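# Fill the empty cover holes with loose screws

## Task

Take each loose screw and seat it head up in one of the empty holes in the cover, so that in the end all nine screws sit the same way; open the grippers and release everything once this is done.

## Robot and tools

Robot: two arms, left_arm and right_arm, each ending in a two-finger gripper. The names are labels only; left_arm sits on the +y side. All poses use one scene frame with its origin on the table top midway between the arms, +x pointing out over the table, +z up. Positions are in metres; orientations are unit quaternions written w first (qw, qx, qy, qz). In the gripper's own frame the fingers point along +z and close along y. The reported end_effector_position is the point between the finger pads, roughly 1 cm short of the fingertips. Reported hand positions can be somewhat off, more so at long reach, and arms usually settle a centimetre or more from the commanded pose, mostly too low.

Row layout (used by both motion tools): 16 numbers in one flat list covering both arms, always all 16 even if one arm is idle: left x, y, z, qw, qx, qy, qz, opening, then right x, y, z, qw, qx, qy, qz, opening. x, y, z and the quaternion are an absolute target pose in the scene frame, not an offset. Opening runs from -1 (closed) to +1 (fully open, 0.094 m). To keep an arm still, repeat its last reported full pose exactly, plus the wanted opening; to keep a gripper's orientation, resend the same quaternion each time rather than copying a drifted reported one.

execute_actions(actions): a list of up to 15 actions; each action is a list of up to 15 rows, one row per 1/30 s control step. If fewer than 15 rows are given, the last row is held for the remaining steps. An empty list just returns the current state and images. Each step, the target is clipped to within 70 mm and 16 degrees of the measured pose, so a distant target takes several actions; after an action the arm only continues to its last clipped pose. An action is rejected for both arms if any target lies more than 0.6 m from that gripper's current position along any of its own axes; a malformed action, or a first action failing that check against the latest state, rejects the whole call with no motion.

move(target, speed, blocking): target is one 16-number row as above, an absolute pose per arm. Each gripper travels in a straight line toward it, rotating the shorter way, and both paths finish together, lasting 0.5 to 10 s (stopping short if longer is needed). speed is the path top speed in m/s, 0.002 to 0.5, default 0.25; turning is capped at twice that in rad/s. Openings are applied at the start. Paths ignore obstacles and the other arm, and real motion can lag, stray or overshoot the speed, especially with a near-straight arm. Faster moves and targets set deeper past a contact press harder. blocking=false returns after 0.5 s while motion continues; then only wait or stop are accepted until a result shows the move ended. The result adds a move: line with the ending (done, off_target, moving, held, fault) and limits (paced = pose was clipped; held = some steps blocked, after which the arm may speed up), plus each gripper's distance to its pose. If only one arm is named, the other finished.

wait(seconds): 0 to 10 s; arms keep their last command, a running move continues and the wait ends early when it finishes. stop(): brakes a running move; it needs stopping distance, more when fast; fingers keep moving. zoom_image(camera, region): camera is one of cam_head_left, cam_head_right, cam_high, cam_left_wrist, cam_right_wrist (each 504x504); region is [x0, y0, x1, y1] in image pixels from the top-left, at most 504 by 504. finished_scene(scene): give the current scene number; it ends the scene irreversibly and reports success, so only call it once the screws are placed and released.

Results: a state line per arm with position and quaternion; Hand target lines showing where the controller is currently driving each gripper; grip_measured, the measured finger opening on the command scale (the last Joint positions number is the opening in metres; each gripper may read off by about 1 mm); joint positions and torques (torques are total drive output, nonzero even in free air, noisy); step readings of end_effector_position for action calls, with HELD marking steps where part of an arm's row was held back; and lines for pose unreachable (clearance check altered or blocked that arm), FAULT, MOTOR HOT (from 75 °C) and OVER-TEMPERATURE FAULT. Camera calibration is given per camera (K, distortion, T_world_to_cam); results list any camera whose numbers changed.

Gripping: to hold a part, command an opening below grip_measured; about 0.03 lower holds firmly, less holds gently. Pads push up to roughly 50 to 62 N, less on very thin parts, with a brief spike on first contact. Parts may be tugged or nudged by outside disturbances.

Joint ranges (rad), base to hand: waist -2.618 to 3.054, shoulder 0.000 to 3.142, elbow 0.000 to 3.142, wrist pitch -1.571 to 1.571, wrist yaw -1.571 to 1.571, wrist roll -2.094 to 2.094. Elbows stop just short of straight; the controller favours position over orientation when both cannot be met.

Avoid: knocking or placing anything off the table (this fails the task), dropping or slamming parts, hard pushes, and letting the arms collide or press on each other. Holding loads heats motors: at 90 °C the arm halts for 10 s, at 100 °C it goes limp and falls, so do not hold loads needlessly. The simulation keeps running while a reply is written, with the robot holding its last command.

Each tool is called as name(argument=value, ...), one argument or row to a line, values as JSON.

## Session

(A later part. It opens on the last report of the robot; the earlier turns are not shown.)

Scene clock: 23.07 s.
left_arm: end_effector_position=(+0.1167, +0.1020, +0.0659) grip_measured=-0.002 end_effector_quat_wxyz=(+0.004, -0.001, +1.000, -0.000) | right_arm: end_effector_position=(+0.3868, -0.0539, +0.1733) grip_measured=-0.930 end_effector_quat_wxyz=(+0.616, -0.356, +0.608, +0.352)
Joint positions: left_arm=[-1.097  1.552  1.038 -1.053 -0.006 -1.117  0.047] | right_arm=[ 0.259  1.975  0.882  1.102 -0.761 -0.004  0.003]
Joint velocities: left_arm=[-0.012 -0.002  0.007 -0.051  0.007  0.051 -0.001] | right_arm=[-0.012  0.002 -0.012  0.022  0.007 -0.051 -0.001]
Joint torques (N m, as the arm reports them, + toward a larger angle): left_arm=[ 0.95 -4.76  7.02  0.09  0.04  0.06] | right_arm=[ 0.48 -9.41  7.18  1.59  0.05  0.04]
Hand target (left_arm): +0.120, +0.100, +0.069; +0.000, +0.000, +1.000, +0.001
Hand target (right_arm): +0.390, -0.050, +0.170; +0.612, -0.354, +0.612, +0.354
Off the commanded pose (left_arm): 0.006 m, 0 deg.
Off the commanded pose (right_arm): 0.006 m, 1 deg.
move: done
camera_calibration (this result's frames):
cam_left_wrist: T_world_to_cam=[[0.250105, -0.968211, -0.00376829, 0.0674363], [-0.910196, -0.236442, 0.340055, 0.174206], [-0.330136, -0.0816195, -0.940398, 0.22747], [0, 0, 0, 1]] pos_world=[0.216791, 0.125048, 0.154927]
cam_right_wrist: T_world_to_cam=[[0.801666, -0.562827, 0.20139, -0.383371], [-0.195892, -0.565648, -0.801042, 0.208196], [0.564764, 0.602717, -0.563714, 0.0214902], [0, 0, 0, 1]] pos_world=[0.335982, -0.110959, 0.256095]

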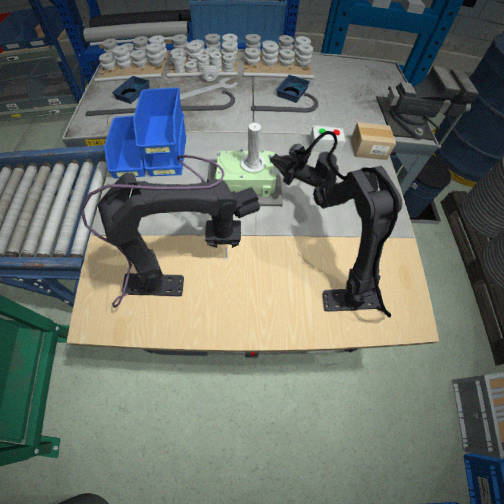

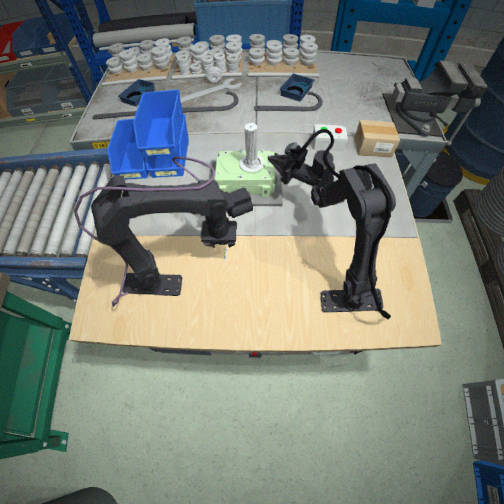

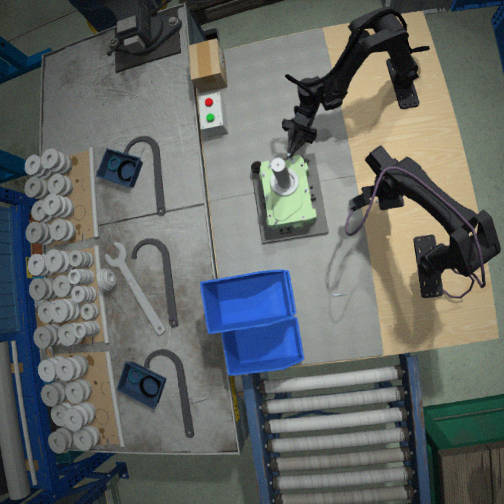

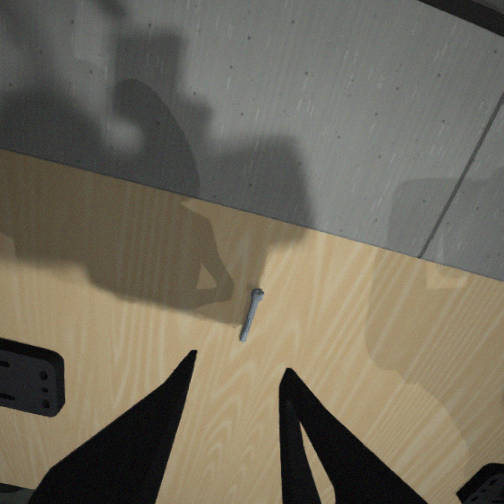

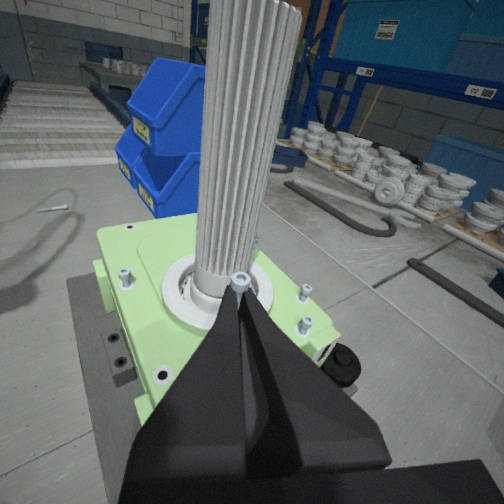

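move(
  target=[0.124,0.1,0.006,0,0,1,0,0,0.356,-0.035,0.155,0.664,-0.242,0.664,0.242,-1],
  speed=0.1,
)

move(
  target=[0.124,0.1,0.006,0,0,1,0,-1,0.356,-0.035,0.155,0.664,-0.242,0.664,0.242,-1],
)

move(
  target=[0.25,0.1,0.2,0.664,0.242,0.664,-0.242,-1,0.356,-0.035,0.155,0.664,-0.242,0.664,0.242,-1],
  speed=0.25,
)

Scene clock: 25.50 s.
left_arm: end_effector_position=(+0.1240, +0.0947, +0.0128) grip_measured=-0.002 end_effector_quat_wxyz=(+0.006, +0.000, +1.000, -0.007) | right_arm: end_effector_position=(+0.3612, -0.0338, +0.1498) grip_measured=-0.930 end_effector_quat_wxyz=(+0.662, -0.245, +0.666, +0.241)
Joint positions: left_arm=[-1.084  1.656  0.918 -0.815 -0.004 -1.101  0.047] | right_arm=[ 0.507  1.931  0.679  1.244 -0.166 -0.004  0.003]
Joint velocities: left_arm=[-0.012 -0.017  0.017 -0.022  0.007 -0.066  0.   ] | right_arm=[ 0.007  0.002 -0.012  0.007  0.022 -0.007 -0.002]
Joint torques (N m, as the arm reports them, + toward a larger angle): left_arm=[ 1.02 -5.24  3.54  0.39  0.04  0.07] | right_arm=[  0.48 -11.71   3.97   1.86   0.05   0.04]
Hand target (left_arm): +0.124, +0.100, +0.006; -0.000, +0.000, +1.000, +0.000
Hand target (right_arm): +0.357, -0.034, +0.155; +0.664, -0.242, +0.664, +0.242
Off the commanded pose (left_arm): 0.009 m, 1 deg.
Off the commanded pose (right_arm): 0.007 m, 0 deg.
move: done
camera_calibration (this result's frames):
cam_left_wrist: T_world_to_cam=[[0.248592, -0.968549, 0.0106921, 0.0584016], [-0.912207, -0.23039, 0.338818, 0.196837], [-0.325699, -0.0939808, -0.940791, 0.180054], [0, 0, 0, 1]] pos_world=[0.223682, 0.118836, 0.102077]
cam_right_wrist: T_world_to_cam=[[0.565833, -0.801089, 0.195163, -0.268743], [-0.389263, -0.468203, -0.793259, 0.267666], [0.726847, 0.372883, -0.576759, -0.0536898], [0, 0, 0, 1]] pos_world=[0.295281, -0.0699453, 0.233811]

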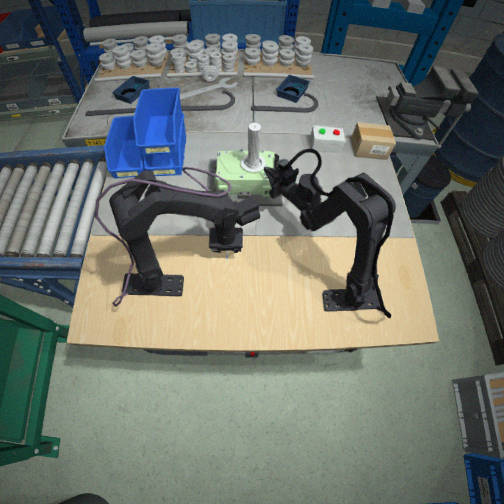

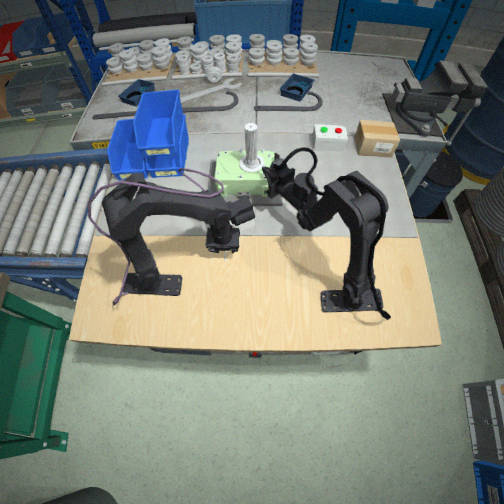

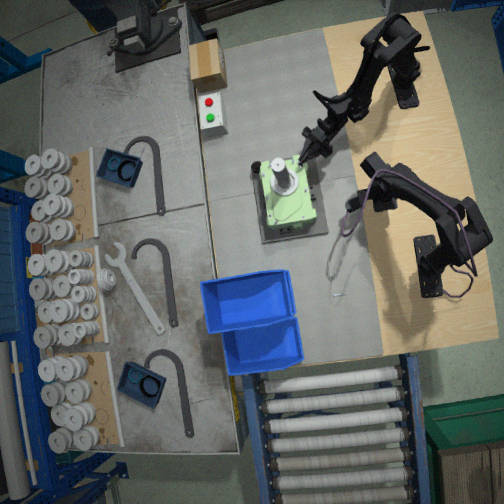

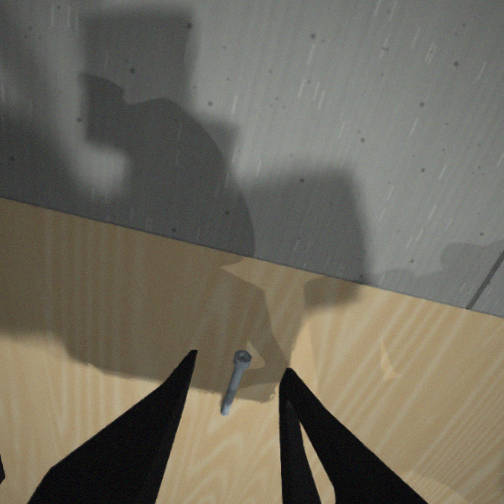

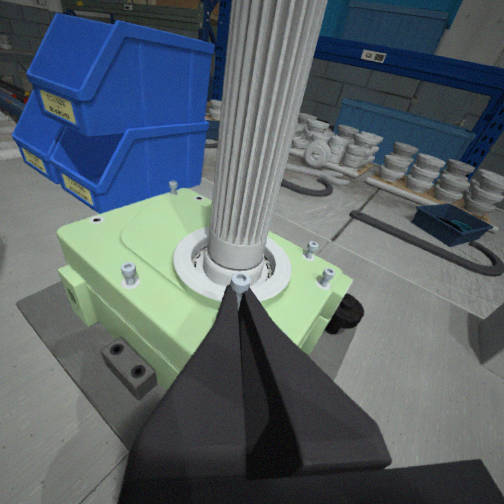

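Scene clock: 26.20 s.
left_arm: end_effector_position=(+0.1242, +0.0943, +0.0129) grip_measured=-0.882 end_effector_quat_wxyz=(+0.006, +0.000, +1.000, -0.008) | right_arm: end_effector_position=(+0.3614, -0.0340, +0.1505) grip_measured=-0.930 end_effector_quat_wxyz=(+0.663, -0.244, +0.666, +0.241)
Joint positions: left_arm=[-1.084  1.656  0.918 -0.813 -0.004 -1.101  0.006] | right_arm=[ 0.507  1.931  0.679  1.248 -0.165 -0.004  0.003]
Joint velocities: left_arm=[-0.007 -0.012  0.012 -0.007 -0.037  0.051 -0.   ] | right_arm=[-0.002  0.017 -0.017  0.022 -0.022 -0.037  0.   ]
Joint torques (N m, as the arm reports them, + toward a larger angle): left_arm=[ 1.04 -5.2   3.49  0.39  0.04  0.08] | right_arm=[  0.48 -11.72   3.7    1.87   0.04   0.04]
Hand target (left_arm): +0.124, +0.100, +0.006; +0.000, -0.000, +1.000, -0.000
Hand target (right_arm): +0.356, -0.035, +0.155; +0.664, -0.242, +0.664, +0.242
Off the commanded pose (left_arm): 0.009 m, 1 deg.
Off the commanded pose (right_arm): 0.007 m, 0 deg.
move: done
camera_calibration (this result's frames):
cam_left_wrist: T_world_to_cam=[[0.248582, -0.96853, 0.0125543, 0.0579141], [-0.912499, -0.229814, 0.338423, 0.19692], [-0.324888, -0.0955815, -0.94091, 0.180144], [0, 0, 0, 1]] pos_world=[0.223819, 0.118565, 0.10213]
cam_right_wrist: T_world_to_cam=[[0.564097, -0.802254, 0.195408, -0.268605], [-0.387887, -0.466381, -0.795005, 0.268063], [0.72893, 0.372663, -0.574268, -0.0544461], [0, 0, 0, 1]] pos_world=[0.295185, -0.0701796, 0.234333]

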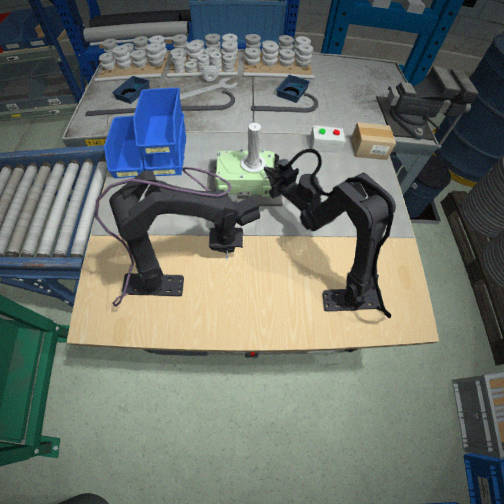

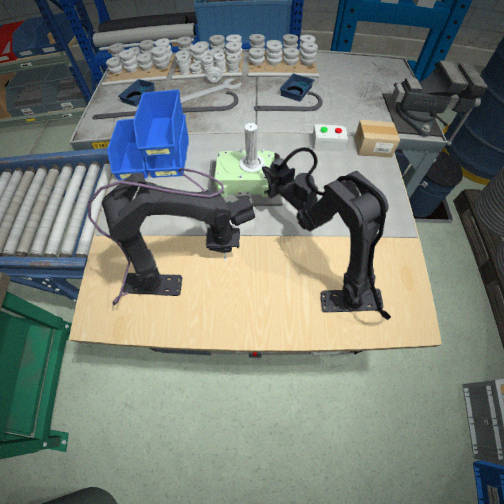

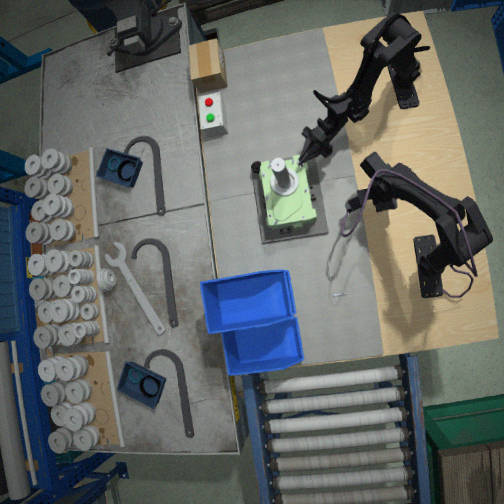

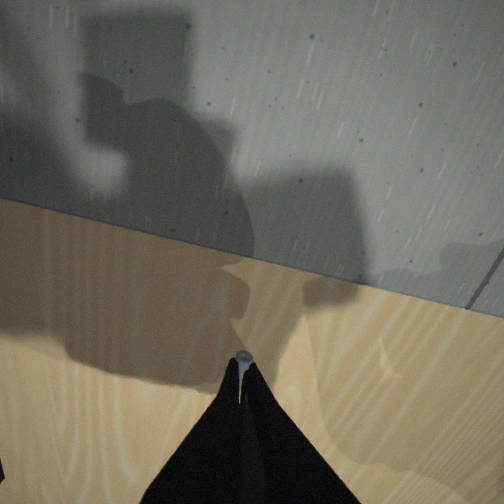

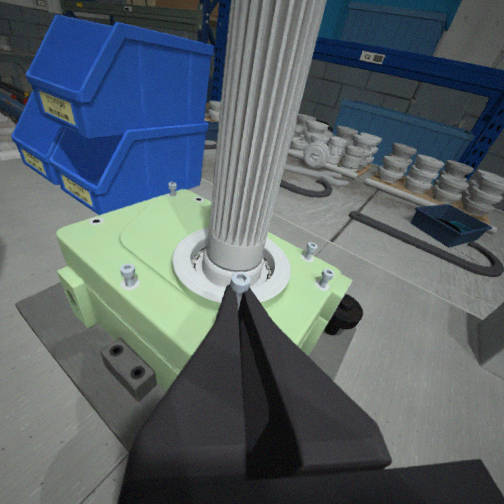

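Scene clock: 30.37 s.
left_arm: end_effector_position=(+0.2485, +0.0979, +0.2087) grip_measured=-0.882 end_effector_quat_wxyz=(+0.668, +0.231, +0.662, -0.248) | right_arm: end_effector_position=(+0.3615, -0.0341, +0.1509) grip_measured=-0.930 end_effector_quat_wxyz=(+0.664, -0.244, +0.665, +0.241)
Joint positions: left_arm=[-0.824  1.03   0.201  0.845 -0.151 -0.018  0.006] | right_arm=[ 0.507  1.931  0.679  1.249 -0.164 -0.004  0.003]
Joint velocities: left_arm=[ 0.017  0.002 -0.002 -0.051  0.051 -0.007  0.   ] | right_arm=[ 0.007 -0.002 -0.002 -0.037  0.051  0.051  0.   ]
Joint torques (N m, as the arm reports them, + toward a larger angle): left_arm=[ 1.04 -1.2   4.51  2.14  0.09  0.11] | right_arm=[  0.46 -11.72   3.72   1.86   0.06   0.03]
Hand target (left_arm): +0.249, +0.100, +0.200; +0.664, +0.239, +0.667, -0.241
Hand target (right_arm): +0.356, -0.035, +0.155; +0.665, -0.242, +0.664, +0.242
Off the commanded pose (left_arm): 0.009 m, 2 deg.
Off the commanded pose (right_arm): 0.007 m, 0 deg.
move: done
camera_calibration (this result's frames):
cam_left_wrist: T_world_to_cam=[[-0.612868, -0.74325, 0.268278, 0.166631], [-0.417626, 0.0164511, -0.90847, 0.358005], [0.670807, -0.668812, -0.320483, 0.0843416], [0, 0, 0, 1]] pos_world=[0.195058, 0.174367, 0.307564]
cam_right_wrist: T_world_to_cam=[[0.563227, -0.802835, 0.195527, -0.268535], [-0.387197, -0.465469, -0.795875, 0.268261], [0.729968, 0.372551, -0.57302, -0.0548243], [0, 0, 0, 1]] pos_world=[0.295136, -0.070297, 0.234593]

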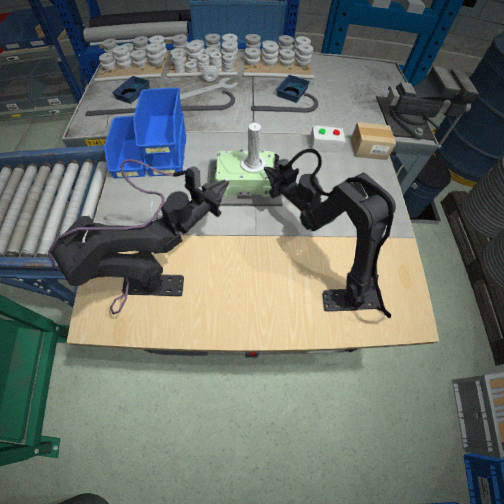

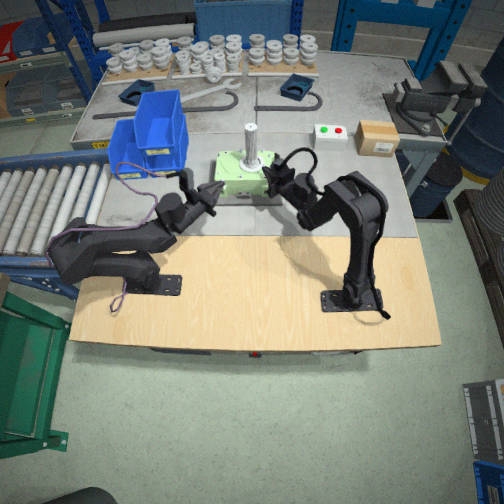

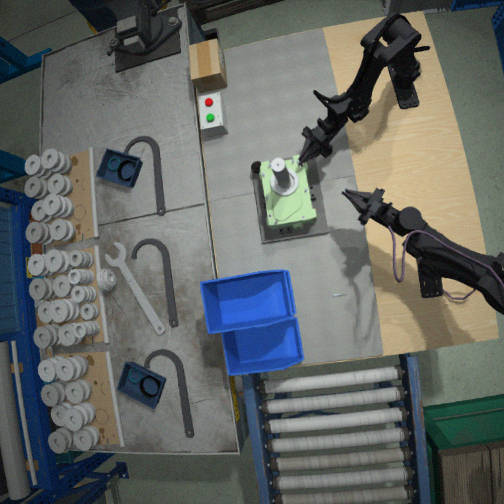

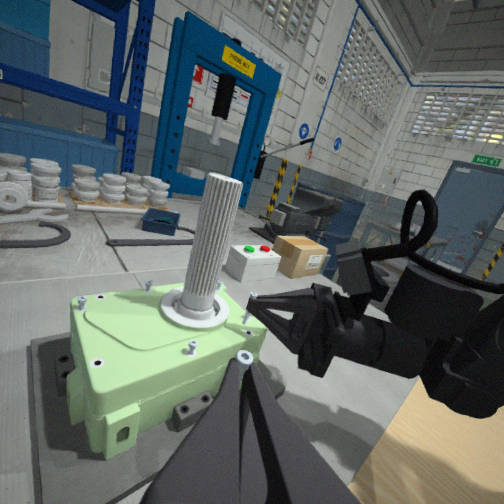

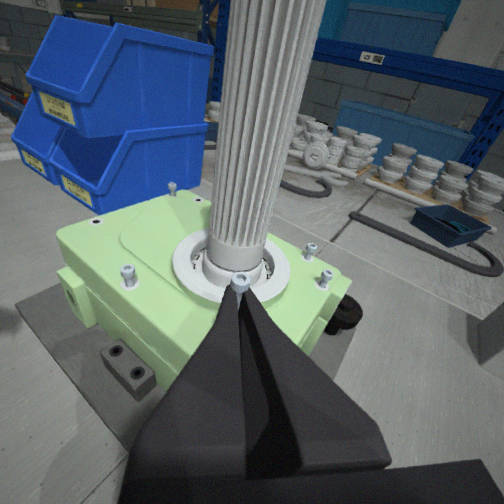

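Left grips head; regrip later.

zoom_image(
  camera="cam_left_wrist",
  region=[210,280,290,350],
)

Region (210, 280, 290, 350) of cam_left_wrist's 504x504 image, scaled by 6.300, with more detail than that image has; it fills the top 441 rows of this view, and the rest is white.

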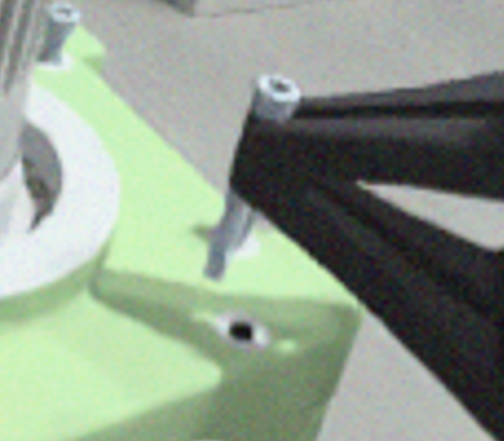

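move(
  target=[0.25,0.1,0.2,0.664,0.242,0.664,-0.242,-1,0.349,-0.041,0.15,0.664,-0.242,0.664,0.242,-1],
  speed=0.03,
)

zoom_image(
  camera="cam_left_wrist",
  region=[210,280,290,350],
)

Scene clock: 31.27 s.
left_arm: end_effector_position=(+0.2493, +0.0985, +0.2102) grip_measured=-0.882 end_effector_quat_wxyz=(+0.670, +0.233, +0.659, -0.250) | right_arm: end_effector_position=(+0.3530, -0.0392, +0.1425) grip_measured=-0.930 end_effector_quat_wxyz=(+0.660, -0.244, +0.669, +0.240)
Joint positions: left_arm=[-0.812  1.03   0.201  0.851 -0.133 -0.014  0.006] | right_arm=[ 0.507  1.931  0.633  1.284 -0.164 -0.004  0.003]
Joint velocities: left_arm=[ 0.007 -0.012 -0.022 -0.037  0.066 -0.007  0.   ] | right_arm=[ 0.012 -0.007  0.012  0.037  0.051 -0.095 -0.   ]
Joint torques (N m, as the arm reports them, + toward a larger angle): left_arm=[ 1.03 -0.91  4.6   2.13  0.13  0.1 ] | right_arm=[  0.17 -11.64   3.84   1.87   0.02   0.03]
Hand target (left_arm): +0.250, +0.100, +0.200; +0.664, +0.242, +0.665, -0.242
Hand target (right_arm): +0.349, -0.041, +0.150; +0.664, -0.242, +0.664, +0.242
Off the commanded pose (left_arm): 0.010 m, 2 deg.
Off the commanded pose (right_arm): 0.009 m, 1 deg.
move: done
camera_calibration (this result's frames):
cam_left_wrist: T_world_to_cam=[[-0.618863, -0.739406, 0.265117, 0.168937], [-0.41136, 0.0175456, -0.911304, 0.358635], [0.669172, -0.673031, -0.31502, 0.0843529], [0, 0, 0, 1]] pos_world=[0.19563, 0.175393, 0.30861]
cam_right_wrist: T_world_to_cam=[[0.564956, -0.80181, 0.194741, -0.266611], [-0.394223, -0.469632, -0.789958, 0.257435], [0.724854, 0.36952, -0.581414, -0.0486725], [0, 0, 0, 1]] pos_world=[0.287391, -0.0748864, 0.226985]

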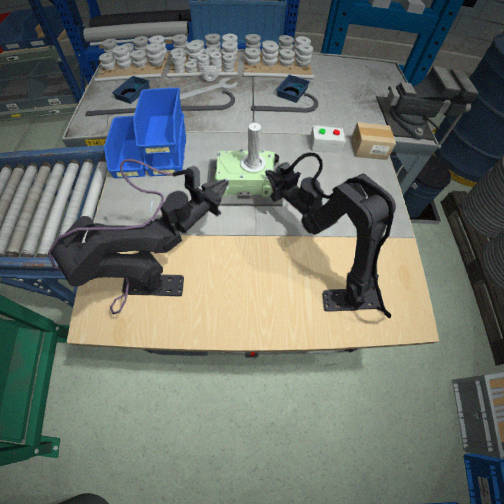

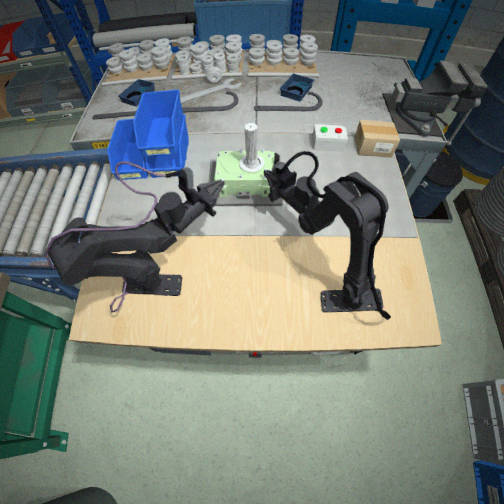

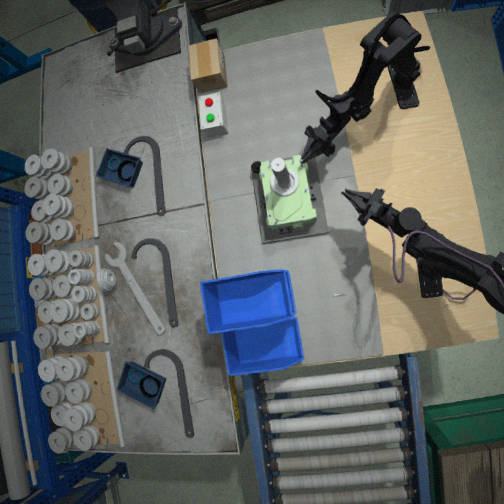

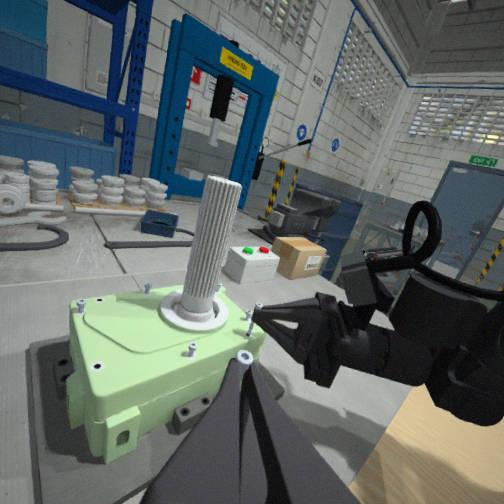

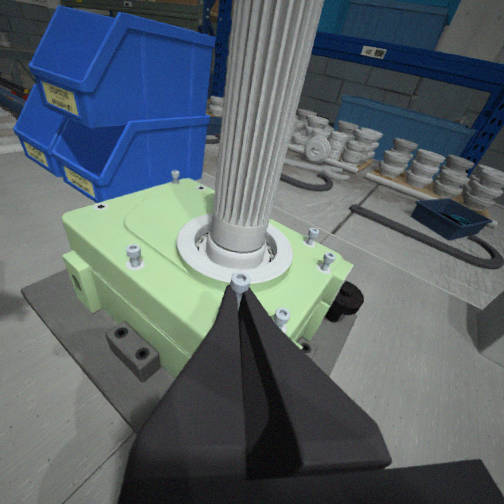

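Region (210, 280, 290, 350) of cam_left_wrist's 504x504 image, scaled by 6.300, with more detail than that image has; it fills the top 441 rows of this view, and the rest is white.

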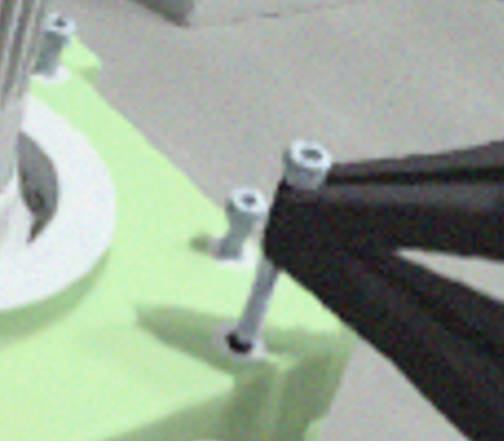

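move(
  target=[0.25,0.1,0.2,0.664,0.242,0.664,-0.242,-1,0.353,-0.039,0.128,0.664,-0.242,0.664,0.242,-1],
  speed=0.02,
)

zoom_image(
  camera="cam_left_wrist",
  region=[210,280,290,350],
)

Scene clock: 32.33 s.
left_arm: end_effector_position=(+0.2490, +0.0981, +0.2104) grip_measured=-0.882 end_effector_quat_wxyz=(+0.670, +0.234, +0.659, -0.250) | right_arm: end_effector_position=(+0.3539, -0.0386, +0.1408) grip_measured=-0.930 end_effector_quat_wxyz=(+0.674, -0.241, +0.654, +0.243)
Joint positions: left_arm=[-0.812  1.03   0.201  0.852 -0.131 -0.013  0.006] | right_arm=[ 0.507  1.986  0.633  1.381 -0.164 -0.004  0.003]
Joint velocities: left_arm=[-0.007 -0.022 -0.022  0.007  0.037 -0.066  0.   ] | right_arm=[-0.002  0.012  0.007  0.081 -0.007 -0.037 -0.001]
Joint torques (N m, as the arm reports them, + toward a larger angle): left_arm=[ 1.04 -0.9   4.63  2.12  0.13  0.08] | right_arm=[ 0.05 -7.71  4.15  1.88  0.01  0.03]
Hand target (left_arm): +0.250, +0.100, +0.200; +0.664, +0.242, +0.664, -0.242
Hand target (right_arm): +0.353, -0.039, +0.128; +0.664, -0.242, +0.664, +0.242
Off the commanded pose (left_arm): 0.011 m, 2 deg.
Off the commanded pose (right_arm): 0.013 m, 2 deg.
move: off_target (left_arm, right_arm)
camera_calibration (this result's frames):
cam_left_wrist: T_world_to_cam=[[-0.620817, -0.738013, 0.264429, 0.168989], [-0.410368, 0.0185297, -0.911732, 0.358451], [0.66797, -0.674532, -0.314361, 0.0846895], [0, 0, 0, 1]] pos_world=[0.195438, 0.1752, 0.308748]
cam_right_wrist: T_world_to_cam=[[0.557935, -0.805971, 0.197786, -0.264468], [-0.365542, -0.452637, -0.813325, 0.25052], [0.745042, 0.381483, -0.547159, -0.062074], [0, 0, 0, 1]] pos_world=[0.285379, -0.0760788, 0.222098]

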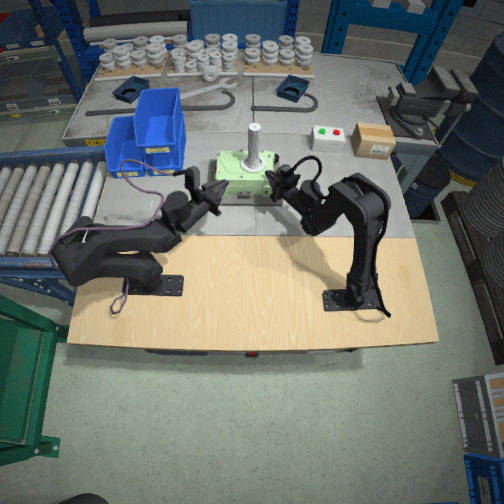

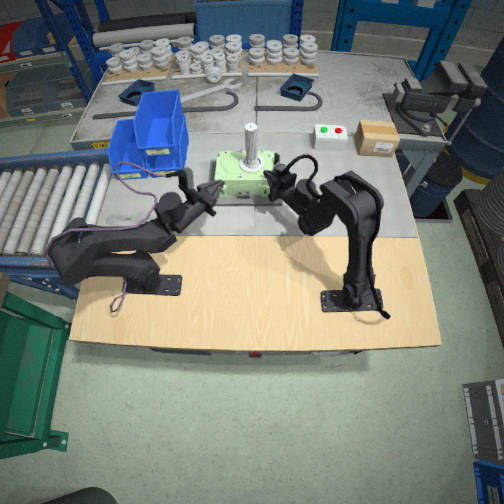

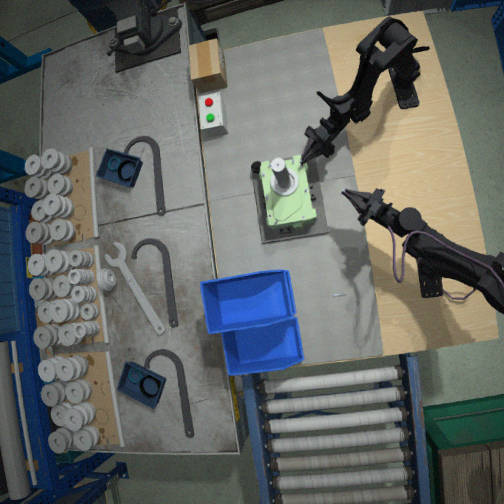

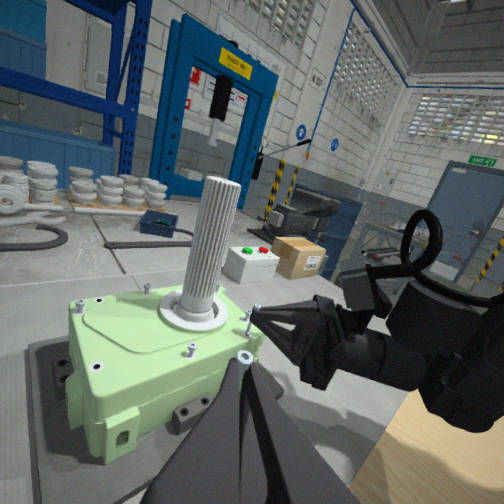

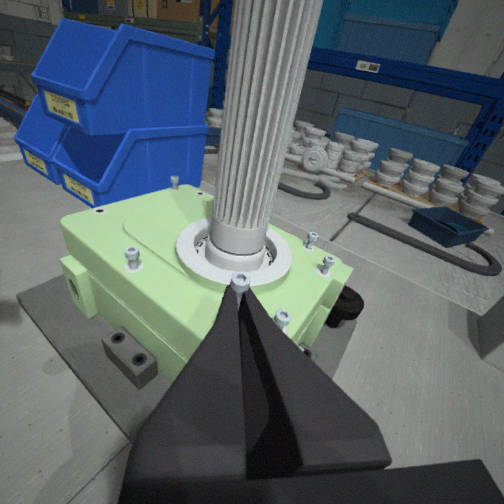

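Region (210, 280, 290, 350) of cam_left_wrist's 504x504 image, scaled by 6.300, with more detail than that image has; it fills the top 441 rows of this view, and the rest is white.

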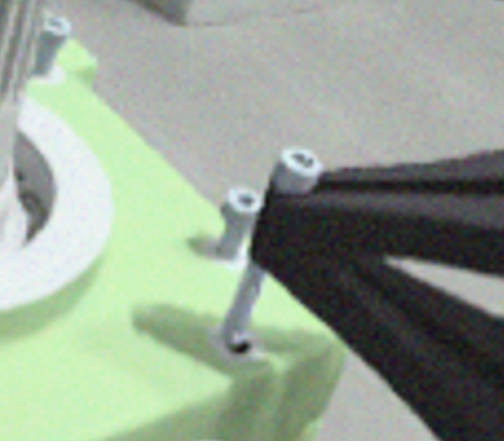

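Need toward camera (-x,+y) and slightly right: net -x.

move(
  target=[0.25,0.1,0.2,0.664,0.242,0.664,-0.242,-1,0.346,-0.036,0.13,0.664,-0.242,0.664,0.242,-1],
  speed=0.01,
)

zoom_image(
  camera="cam_left_wrist",
  region=[210,280,290,350],
)

Scene clock: 34.13 s.
left_arm: end_effector_position=(+0.2490, +0.0981, +0.2104) grip_measured=-0.882 end_effector_quat_wxyz=(+0.670, +0.234, +0.659, -0.250) | right_arm: end_effector_position=(+0.3523, -0.0358, +0.1414) grip_measured=-0.930 end_effector_quat_wxyz=(+0.675, -0.241, +0.653, +0.243)
Joint positions: left_arm=[-0.812  1.03   0.201  0.852 -0.131 -0.013  0.006] | right_arm=[ 0.518  1.986  0.633  1.384 -0.151 -0.004  0.003]
Joint velocities: left_arm=[ 0.007  0.007 -0.027  0.051  0.007 -0.022  0.   ] | right_arm=[-0.002 -0.002 -0.012  0.037 -0.007 -0.007  0.   ]
Joint torques (N m, as the arm reports them, + toward a larger angle): left_arm=[ 1.03 -0.9   4.6   2.11  0.12  0.09] | right_arm=[ 0.62 -9.12  2.78  1.86  0.08  0.03]
Hand target (left_arm): +0.250, +0.100, +0.200; +0.664, +0.242, +0.665, -0.242
Hand target (right_arm): +0.346, -0.036, +0.130; +0.664, -0.242, +0.664, +0.242
Off the commanded pose (left_arm): 0.011 m, 2 deg.
Off the commanded pose (right_arm): 0.013 m, 2 deg.
move: off_target (left_arm, right_arm)
camera_calibration (this result's frames):
cam_left_wrist: T_world_to_cam=[[-0.620817, -0.738013, 0.264429, 0.168989], [-0.410368, 0.0185297, -0.911732, 0.358451], [0.66797, -0.674532, -0.314361, 0.0846895], [0, 0, 0, 1]] pos_world=[0.195438, 0.1752, 0.308748]
cam_right_wrist: T_world_to_cam=[[0.556294, -0.807154, 0.197582, -0.260831], [-0.364524, -0.450699, -0.814857, 0.251585], [0.746766, 0.381277, -0.544948, -0.0625121], [0, 0, 0, 1]] pos_world=[0.28349, -0.0733078, 0.222475]

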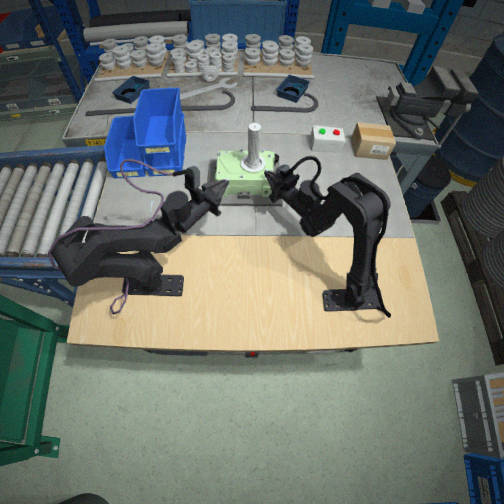

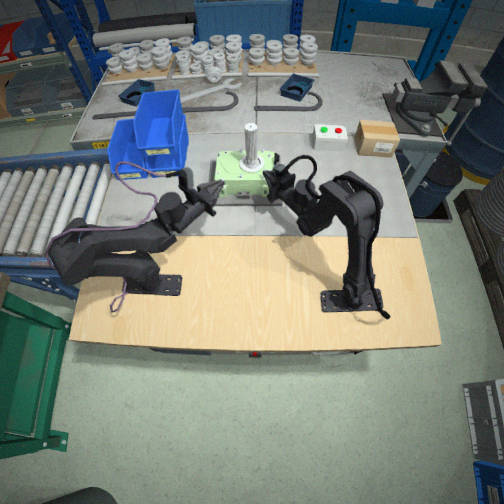

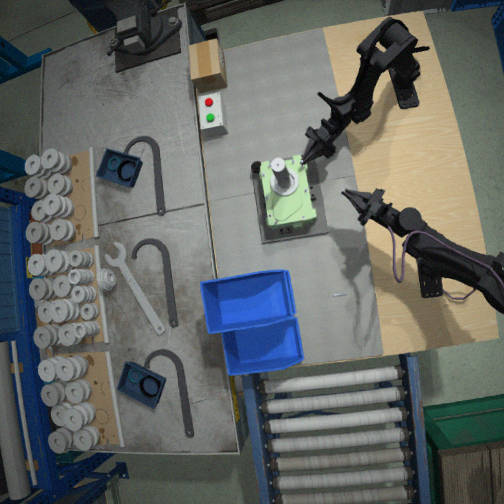

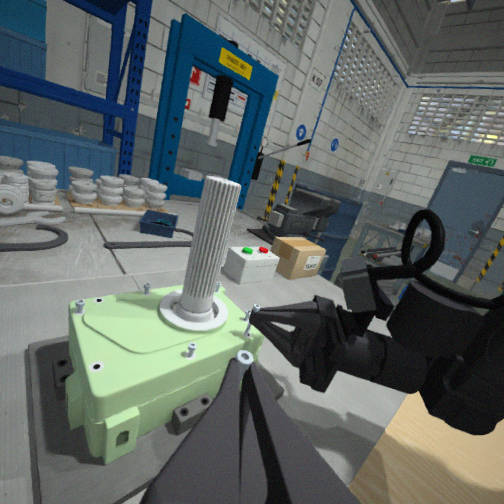

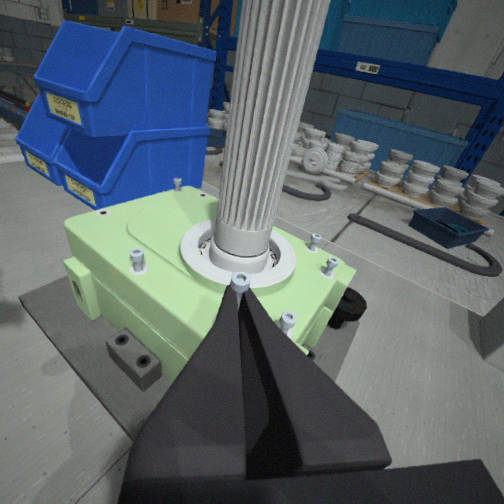

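Region (210, 280, 290, 350) of cam_left_wrist's 504x504 image, scaled by 6.300, with more detail than that image has; it fills the top 441 rows of this view, and the rest is white.

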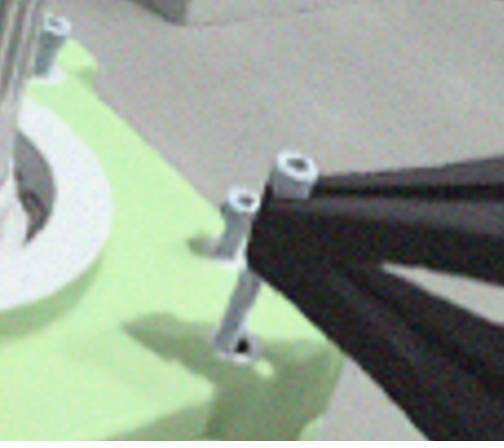

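Need retract 3 mm.

move(
  target=[0.25,0.1,0.2,0.664,0.242,0.664,-0.242,-1,0.343,-0.041,0.136,0.664,-0.242,0.664,0.242,-1],
  speed=0.01,
)

zoom_image(
  camera="cam_left_wrist",
  region=[210,280,290,350],
)

Scene clock: 36.03 s.
left_arm: end_effector_position=(+0.2490, +0.0981, +0.2104) grip_measured=-0.882 end_effector_quat_wxyz=(+0.670, +0.234, +0.659, -0.250) | right_arm: end_effector_position=(+0.3473, -0.0389, +0.1406) grip_measured=-0.930 end_effector_quat_wxyz=(+0.675, -0.241, +0.654, +0.242)
Joint positions: left_arm=[-0.812  1.03   0.201  0.852 -0.131 -0.013  0.006] | right_arm=[ 0.518  1.976  0.608  1.397 -0.151 -0.004  0.003]
Joint velocities: left_arm=[ 0.007  0.027  0.017 -0.051  0.022 -0.022  0.001] | right_arm=[-0.012  0.007 -0.012 -0.007 -0.037  0.037 -0.001]
Joint torques (N m, as the arm reports them, + toward a larger angle): left_arm=[ 1.06 -0.91  4.61  2.11  0.13  0.09] | right_arm=[  0.09 -11.21   3.07   1.56  -0.01   0.04]
Hand target (left_arm): +0.250, +0.100, +0.200; +0.664, +0.242, +0.665, -0.242
Hand target (right_arm): +0.343, -0.041, +0.136; +0.665, -0.242, +0.664, +0.242
Off the commanded pose (left_arm): 0.011 m, 2 deg.
Off the commanded pose (right_arm): 0.007 m, 2 deg.
move: off_target (left_arm)
camera_calibration (this result's frames):
cam_left_wrist: T_world_to_cam=[[-0.620817, -0.738013, 0.264429, 0.168989], [-0.410368, 0.0185297, -0.911732, 0.358451], [0.66797, -0.674532, -0.314361, 0.0846895], [0, 0, 0, 1]] pos_world=[0.195438, 0.1752, 0.308748]
cam_right_wrist: T_world_to_cam=[[0.556181, -0.807251, 0.197507, -0.26036], [-0.365497, -0.451036, -0.814235, 0.247938], [0.746374, 0.380674, -0.545906, -0.0578276], [0, 0, 0, 1]] pos_world=[0.278589, -0.0763329, 0.221734]

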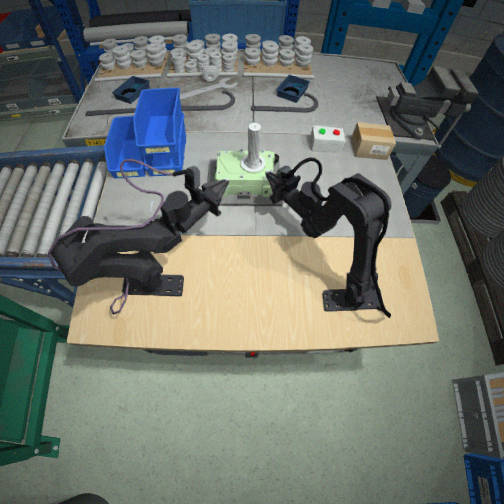

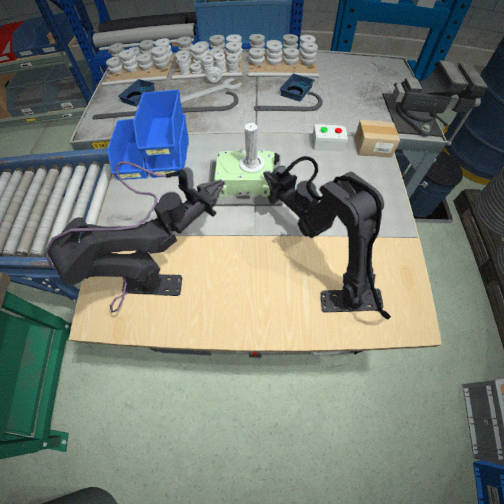

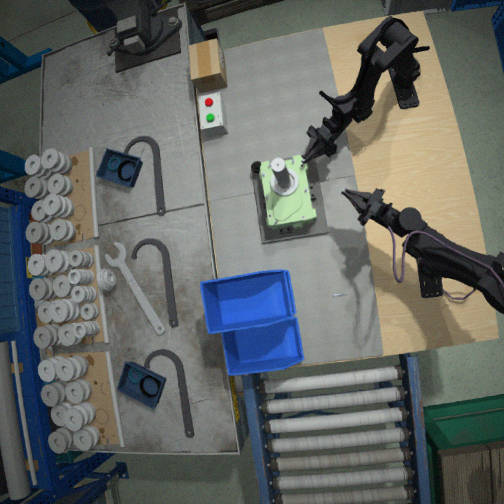

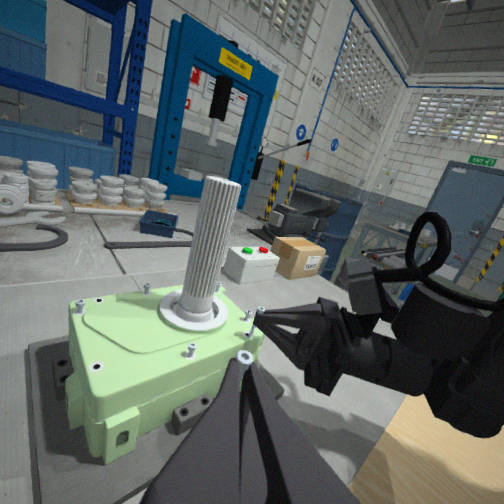

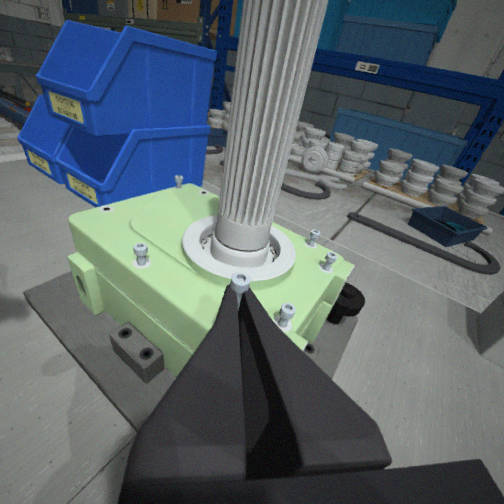

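Region (210, 280, 290, 350) of cam_left_wrist's 504x504 image, scaled by 6.300, with more detail than that image has; it fills the top 441 rows of this view, and the rest is white.

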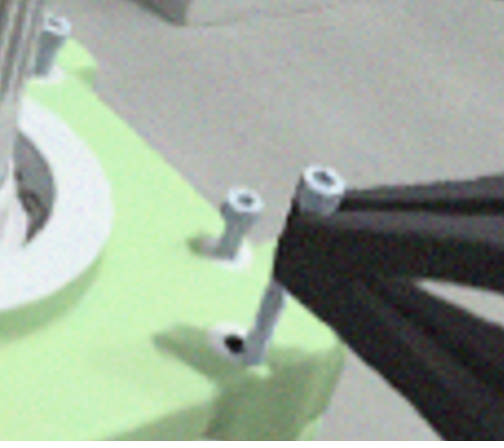

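move(
  target=[0.25,0.1,0.2,0.664,0.242,0.664,-0.242,-1,0.353,-0.039,0.126,0.664,-0.242,0.664,0.242,-1],
  speed=0.01,
)

zoom_image(
  camera="cam_left_wrist",
  region=[210,280,290,350],
)

Scene clock: 38.87 s.
left_arm: end_effector_position=(+0.2490, +0.0981, +0.2104) grip_measured=-0.882 end_effector_quat_wxyz=(+0.670, +0.234, +0.659, -0.250) | right_arm: end_effector_position=(+0.3469, -0.0383, +0.1403) grip_measured=-0.930 end_effector_quat_wxyz=(+0.678, -0.241, +0.650, +0.244)
Joint positions: left_arm=[-0.812  1.03   0.201  0.852 -0.131 -0.013  0.006] | right_arm=[ 0.518  1.988  0.608  1.418 -0.154 -0.004  0.003]
Joint velocities: left_arm=[-0.037 -0.027 -0.017  0.007 -0.095  0.037  0.   ] | right_arm=[-0.007 -0.002 -0.012 -0.007  0.037 -0.066 -0.001]
Joint torques (N m, as the arm reports them, + toward a larger angle): left_arm=[ 1.03 -0.91  4.59  2.12  0.12  0.09] | right_arm=[-0.69 -6.96  5.82  1.62 -0.08  0.04]
Hand target (left_arm): +0.250, +0.100, +0.200; +0.664, +0.242, +0.665, -0.242
Hand target (right_arm): +0.352, -0.039, +0.126; +0.664, -0.242, +0.664, +0.242
Off the commanded pose (left_arm): 0.011 m, 2 deg.
Off the commanded pose (right_arm): 0.016 m, 2 deg.
move: off_target (left_arm, right_arm)
camera_calibration (this result's frames):
cam_left_wrist: T_world_to_cam=[[-0.620817, -0.738013, 0.264429, 0.168989], [-0.410368, 0.0185297, -0.911732, 0.358451], [0.66797, -0.674532, -0.314361, 0.0846895], [0, 0, 0, 1]] pos_world=[0.195438, 0.1752, 0.308748]
cam_right_wrist: T_world_to_cam=[[0.557695, -0.806047, 0.198153, -0.26022], [-0.357338, -0.44862, -0.819176, 0.245805], [0.74919, 0.386043, -0.538224, -0.0597591], [0, 0, 0, 1]] pos_world=[0.27773, -0.0764069, 0.220757]

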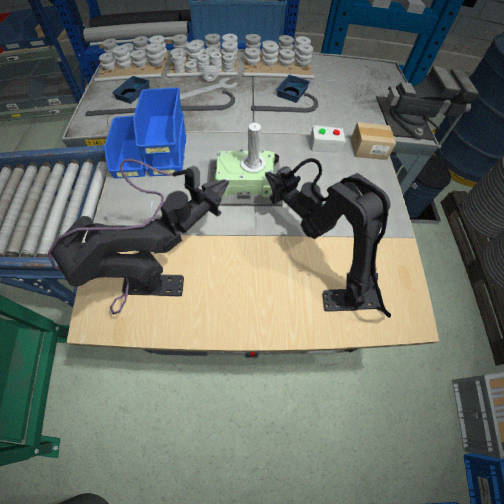

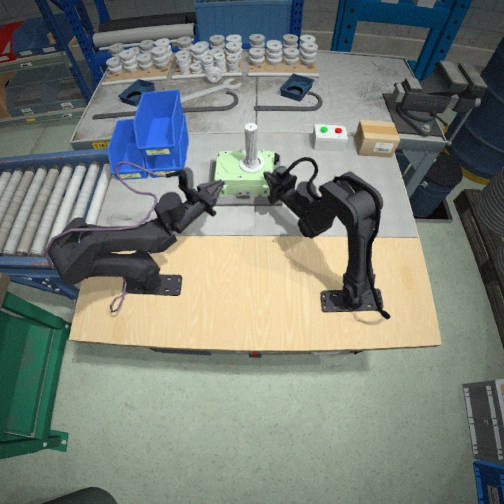

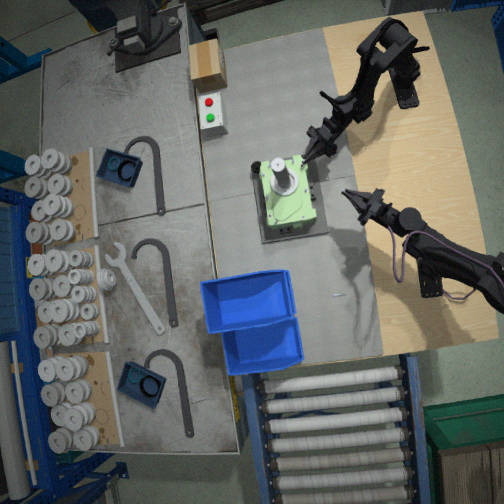

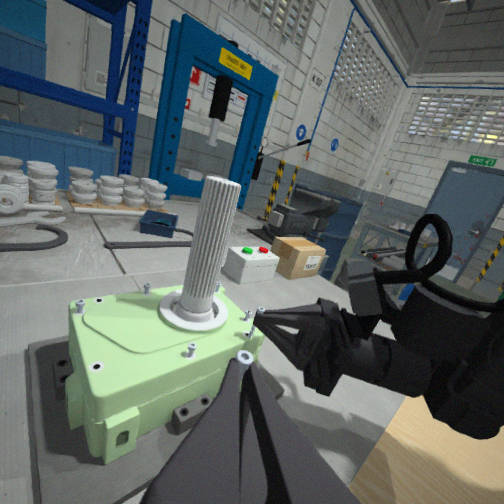

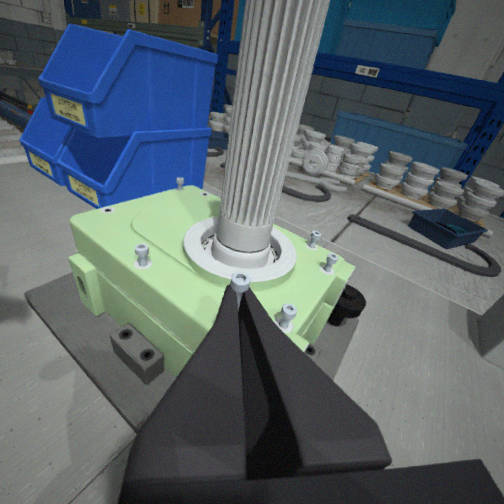

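Region (210, 280, 290, 350) of cam_left_wrist's 504x504 image, scaled by 6.300, with more detail than that image has; it fills the top 441 rows of this view, and the rest is white.

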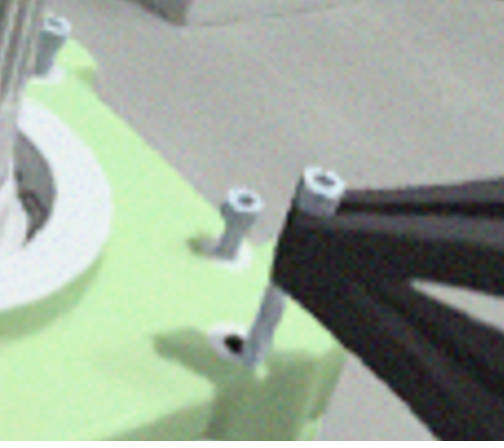

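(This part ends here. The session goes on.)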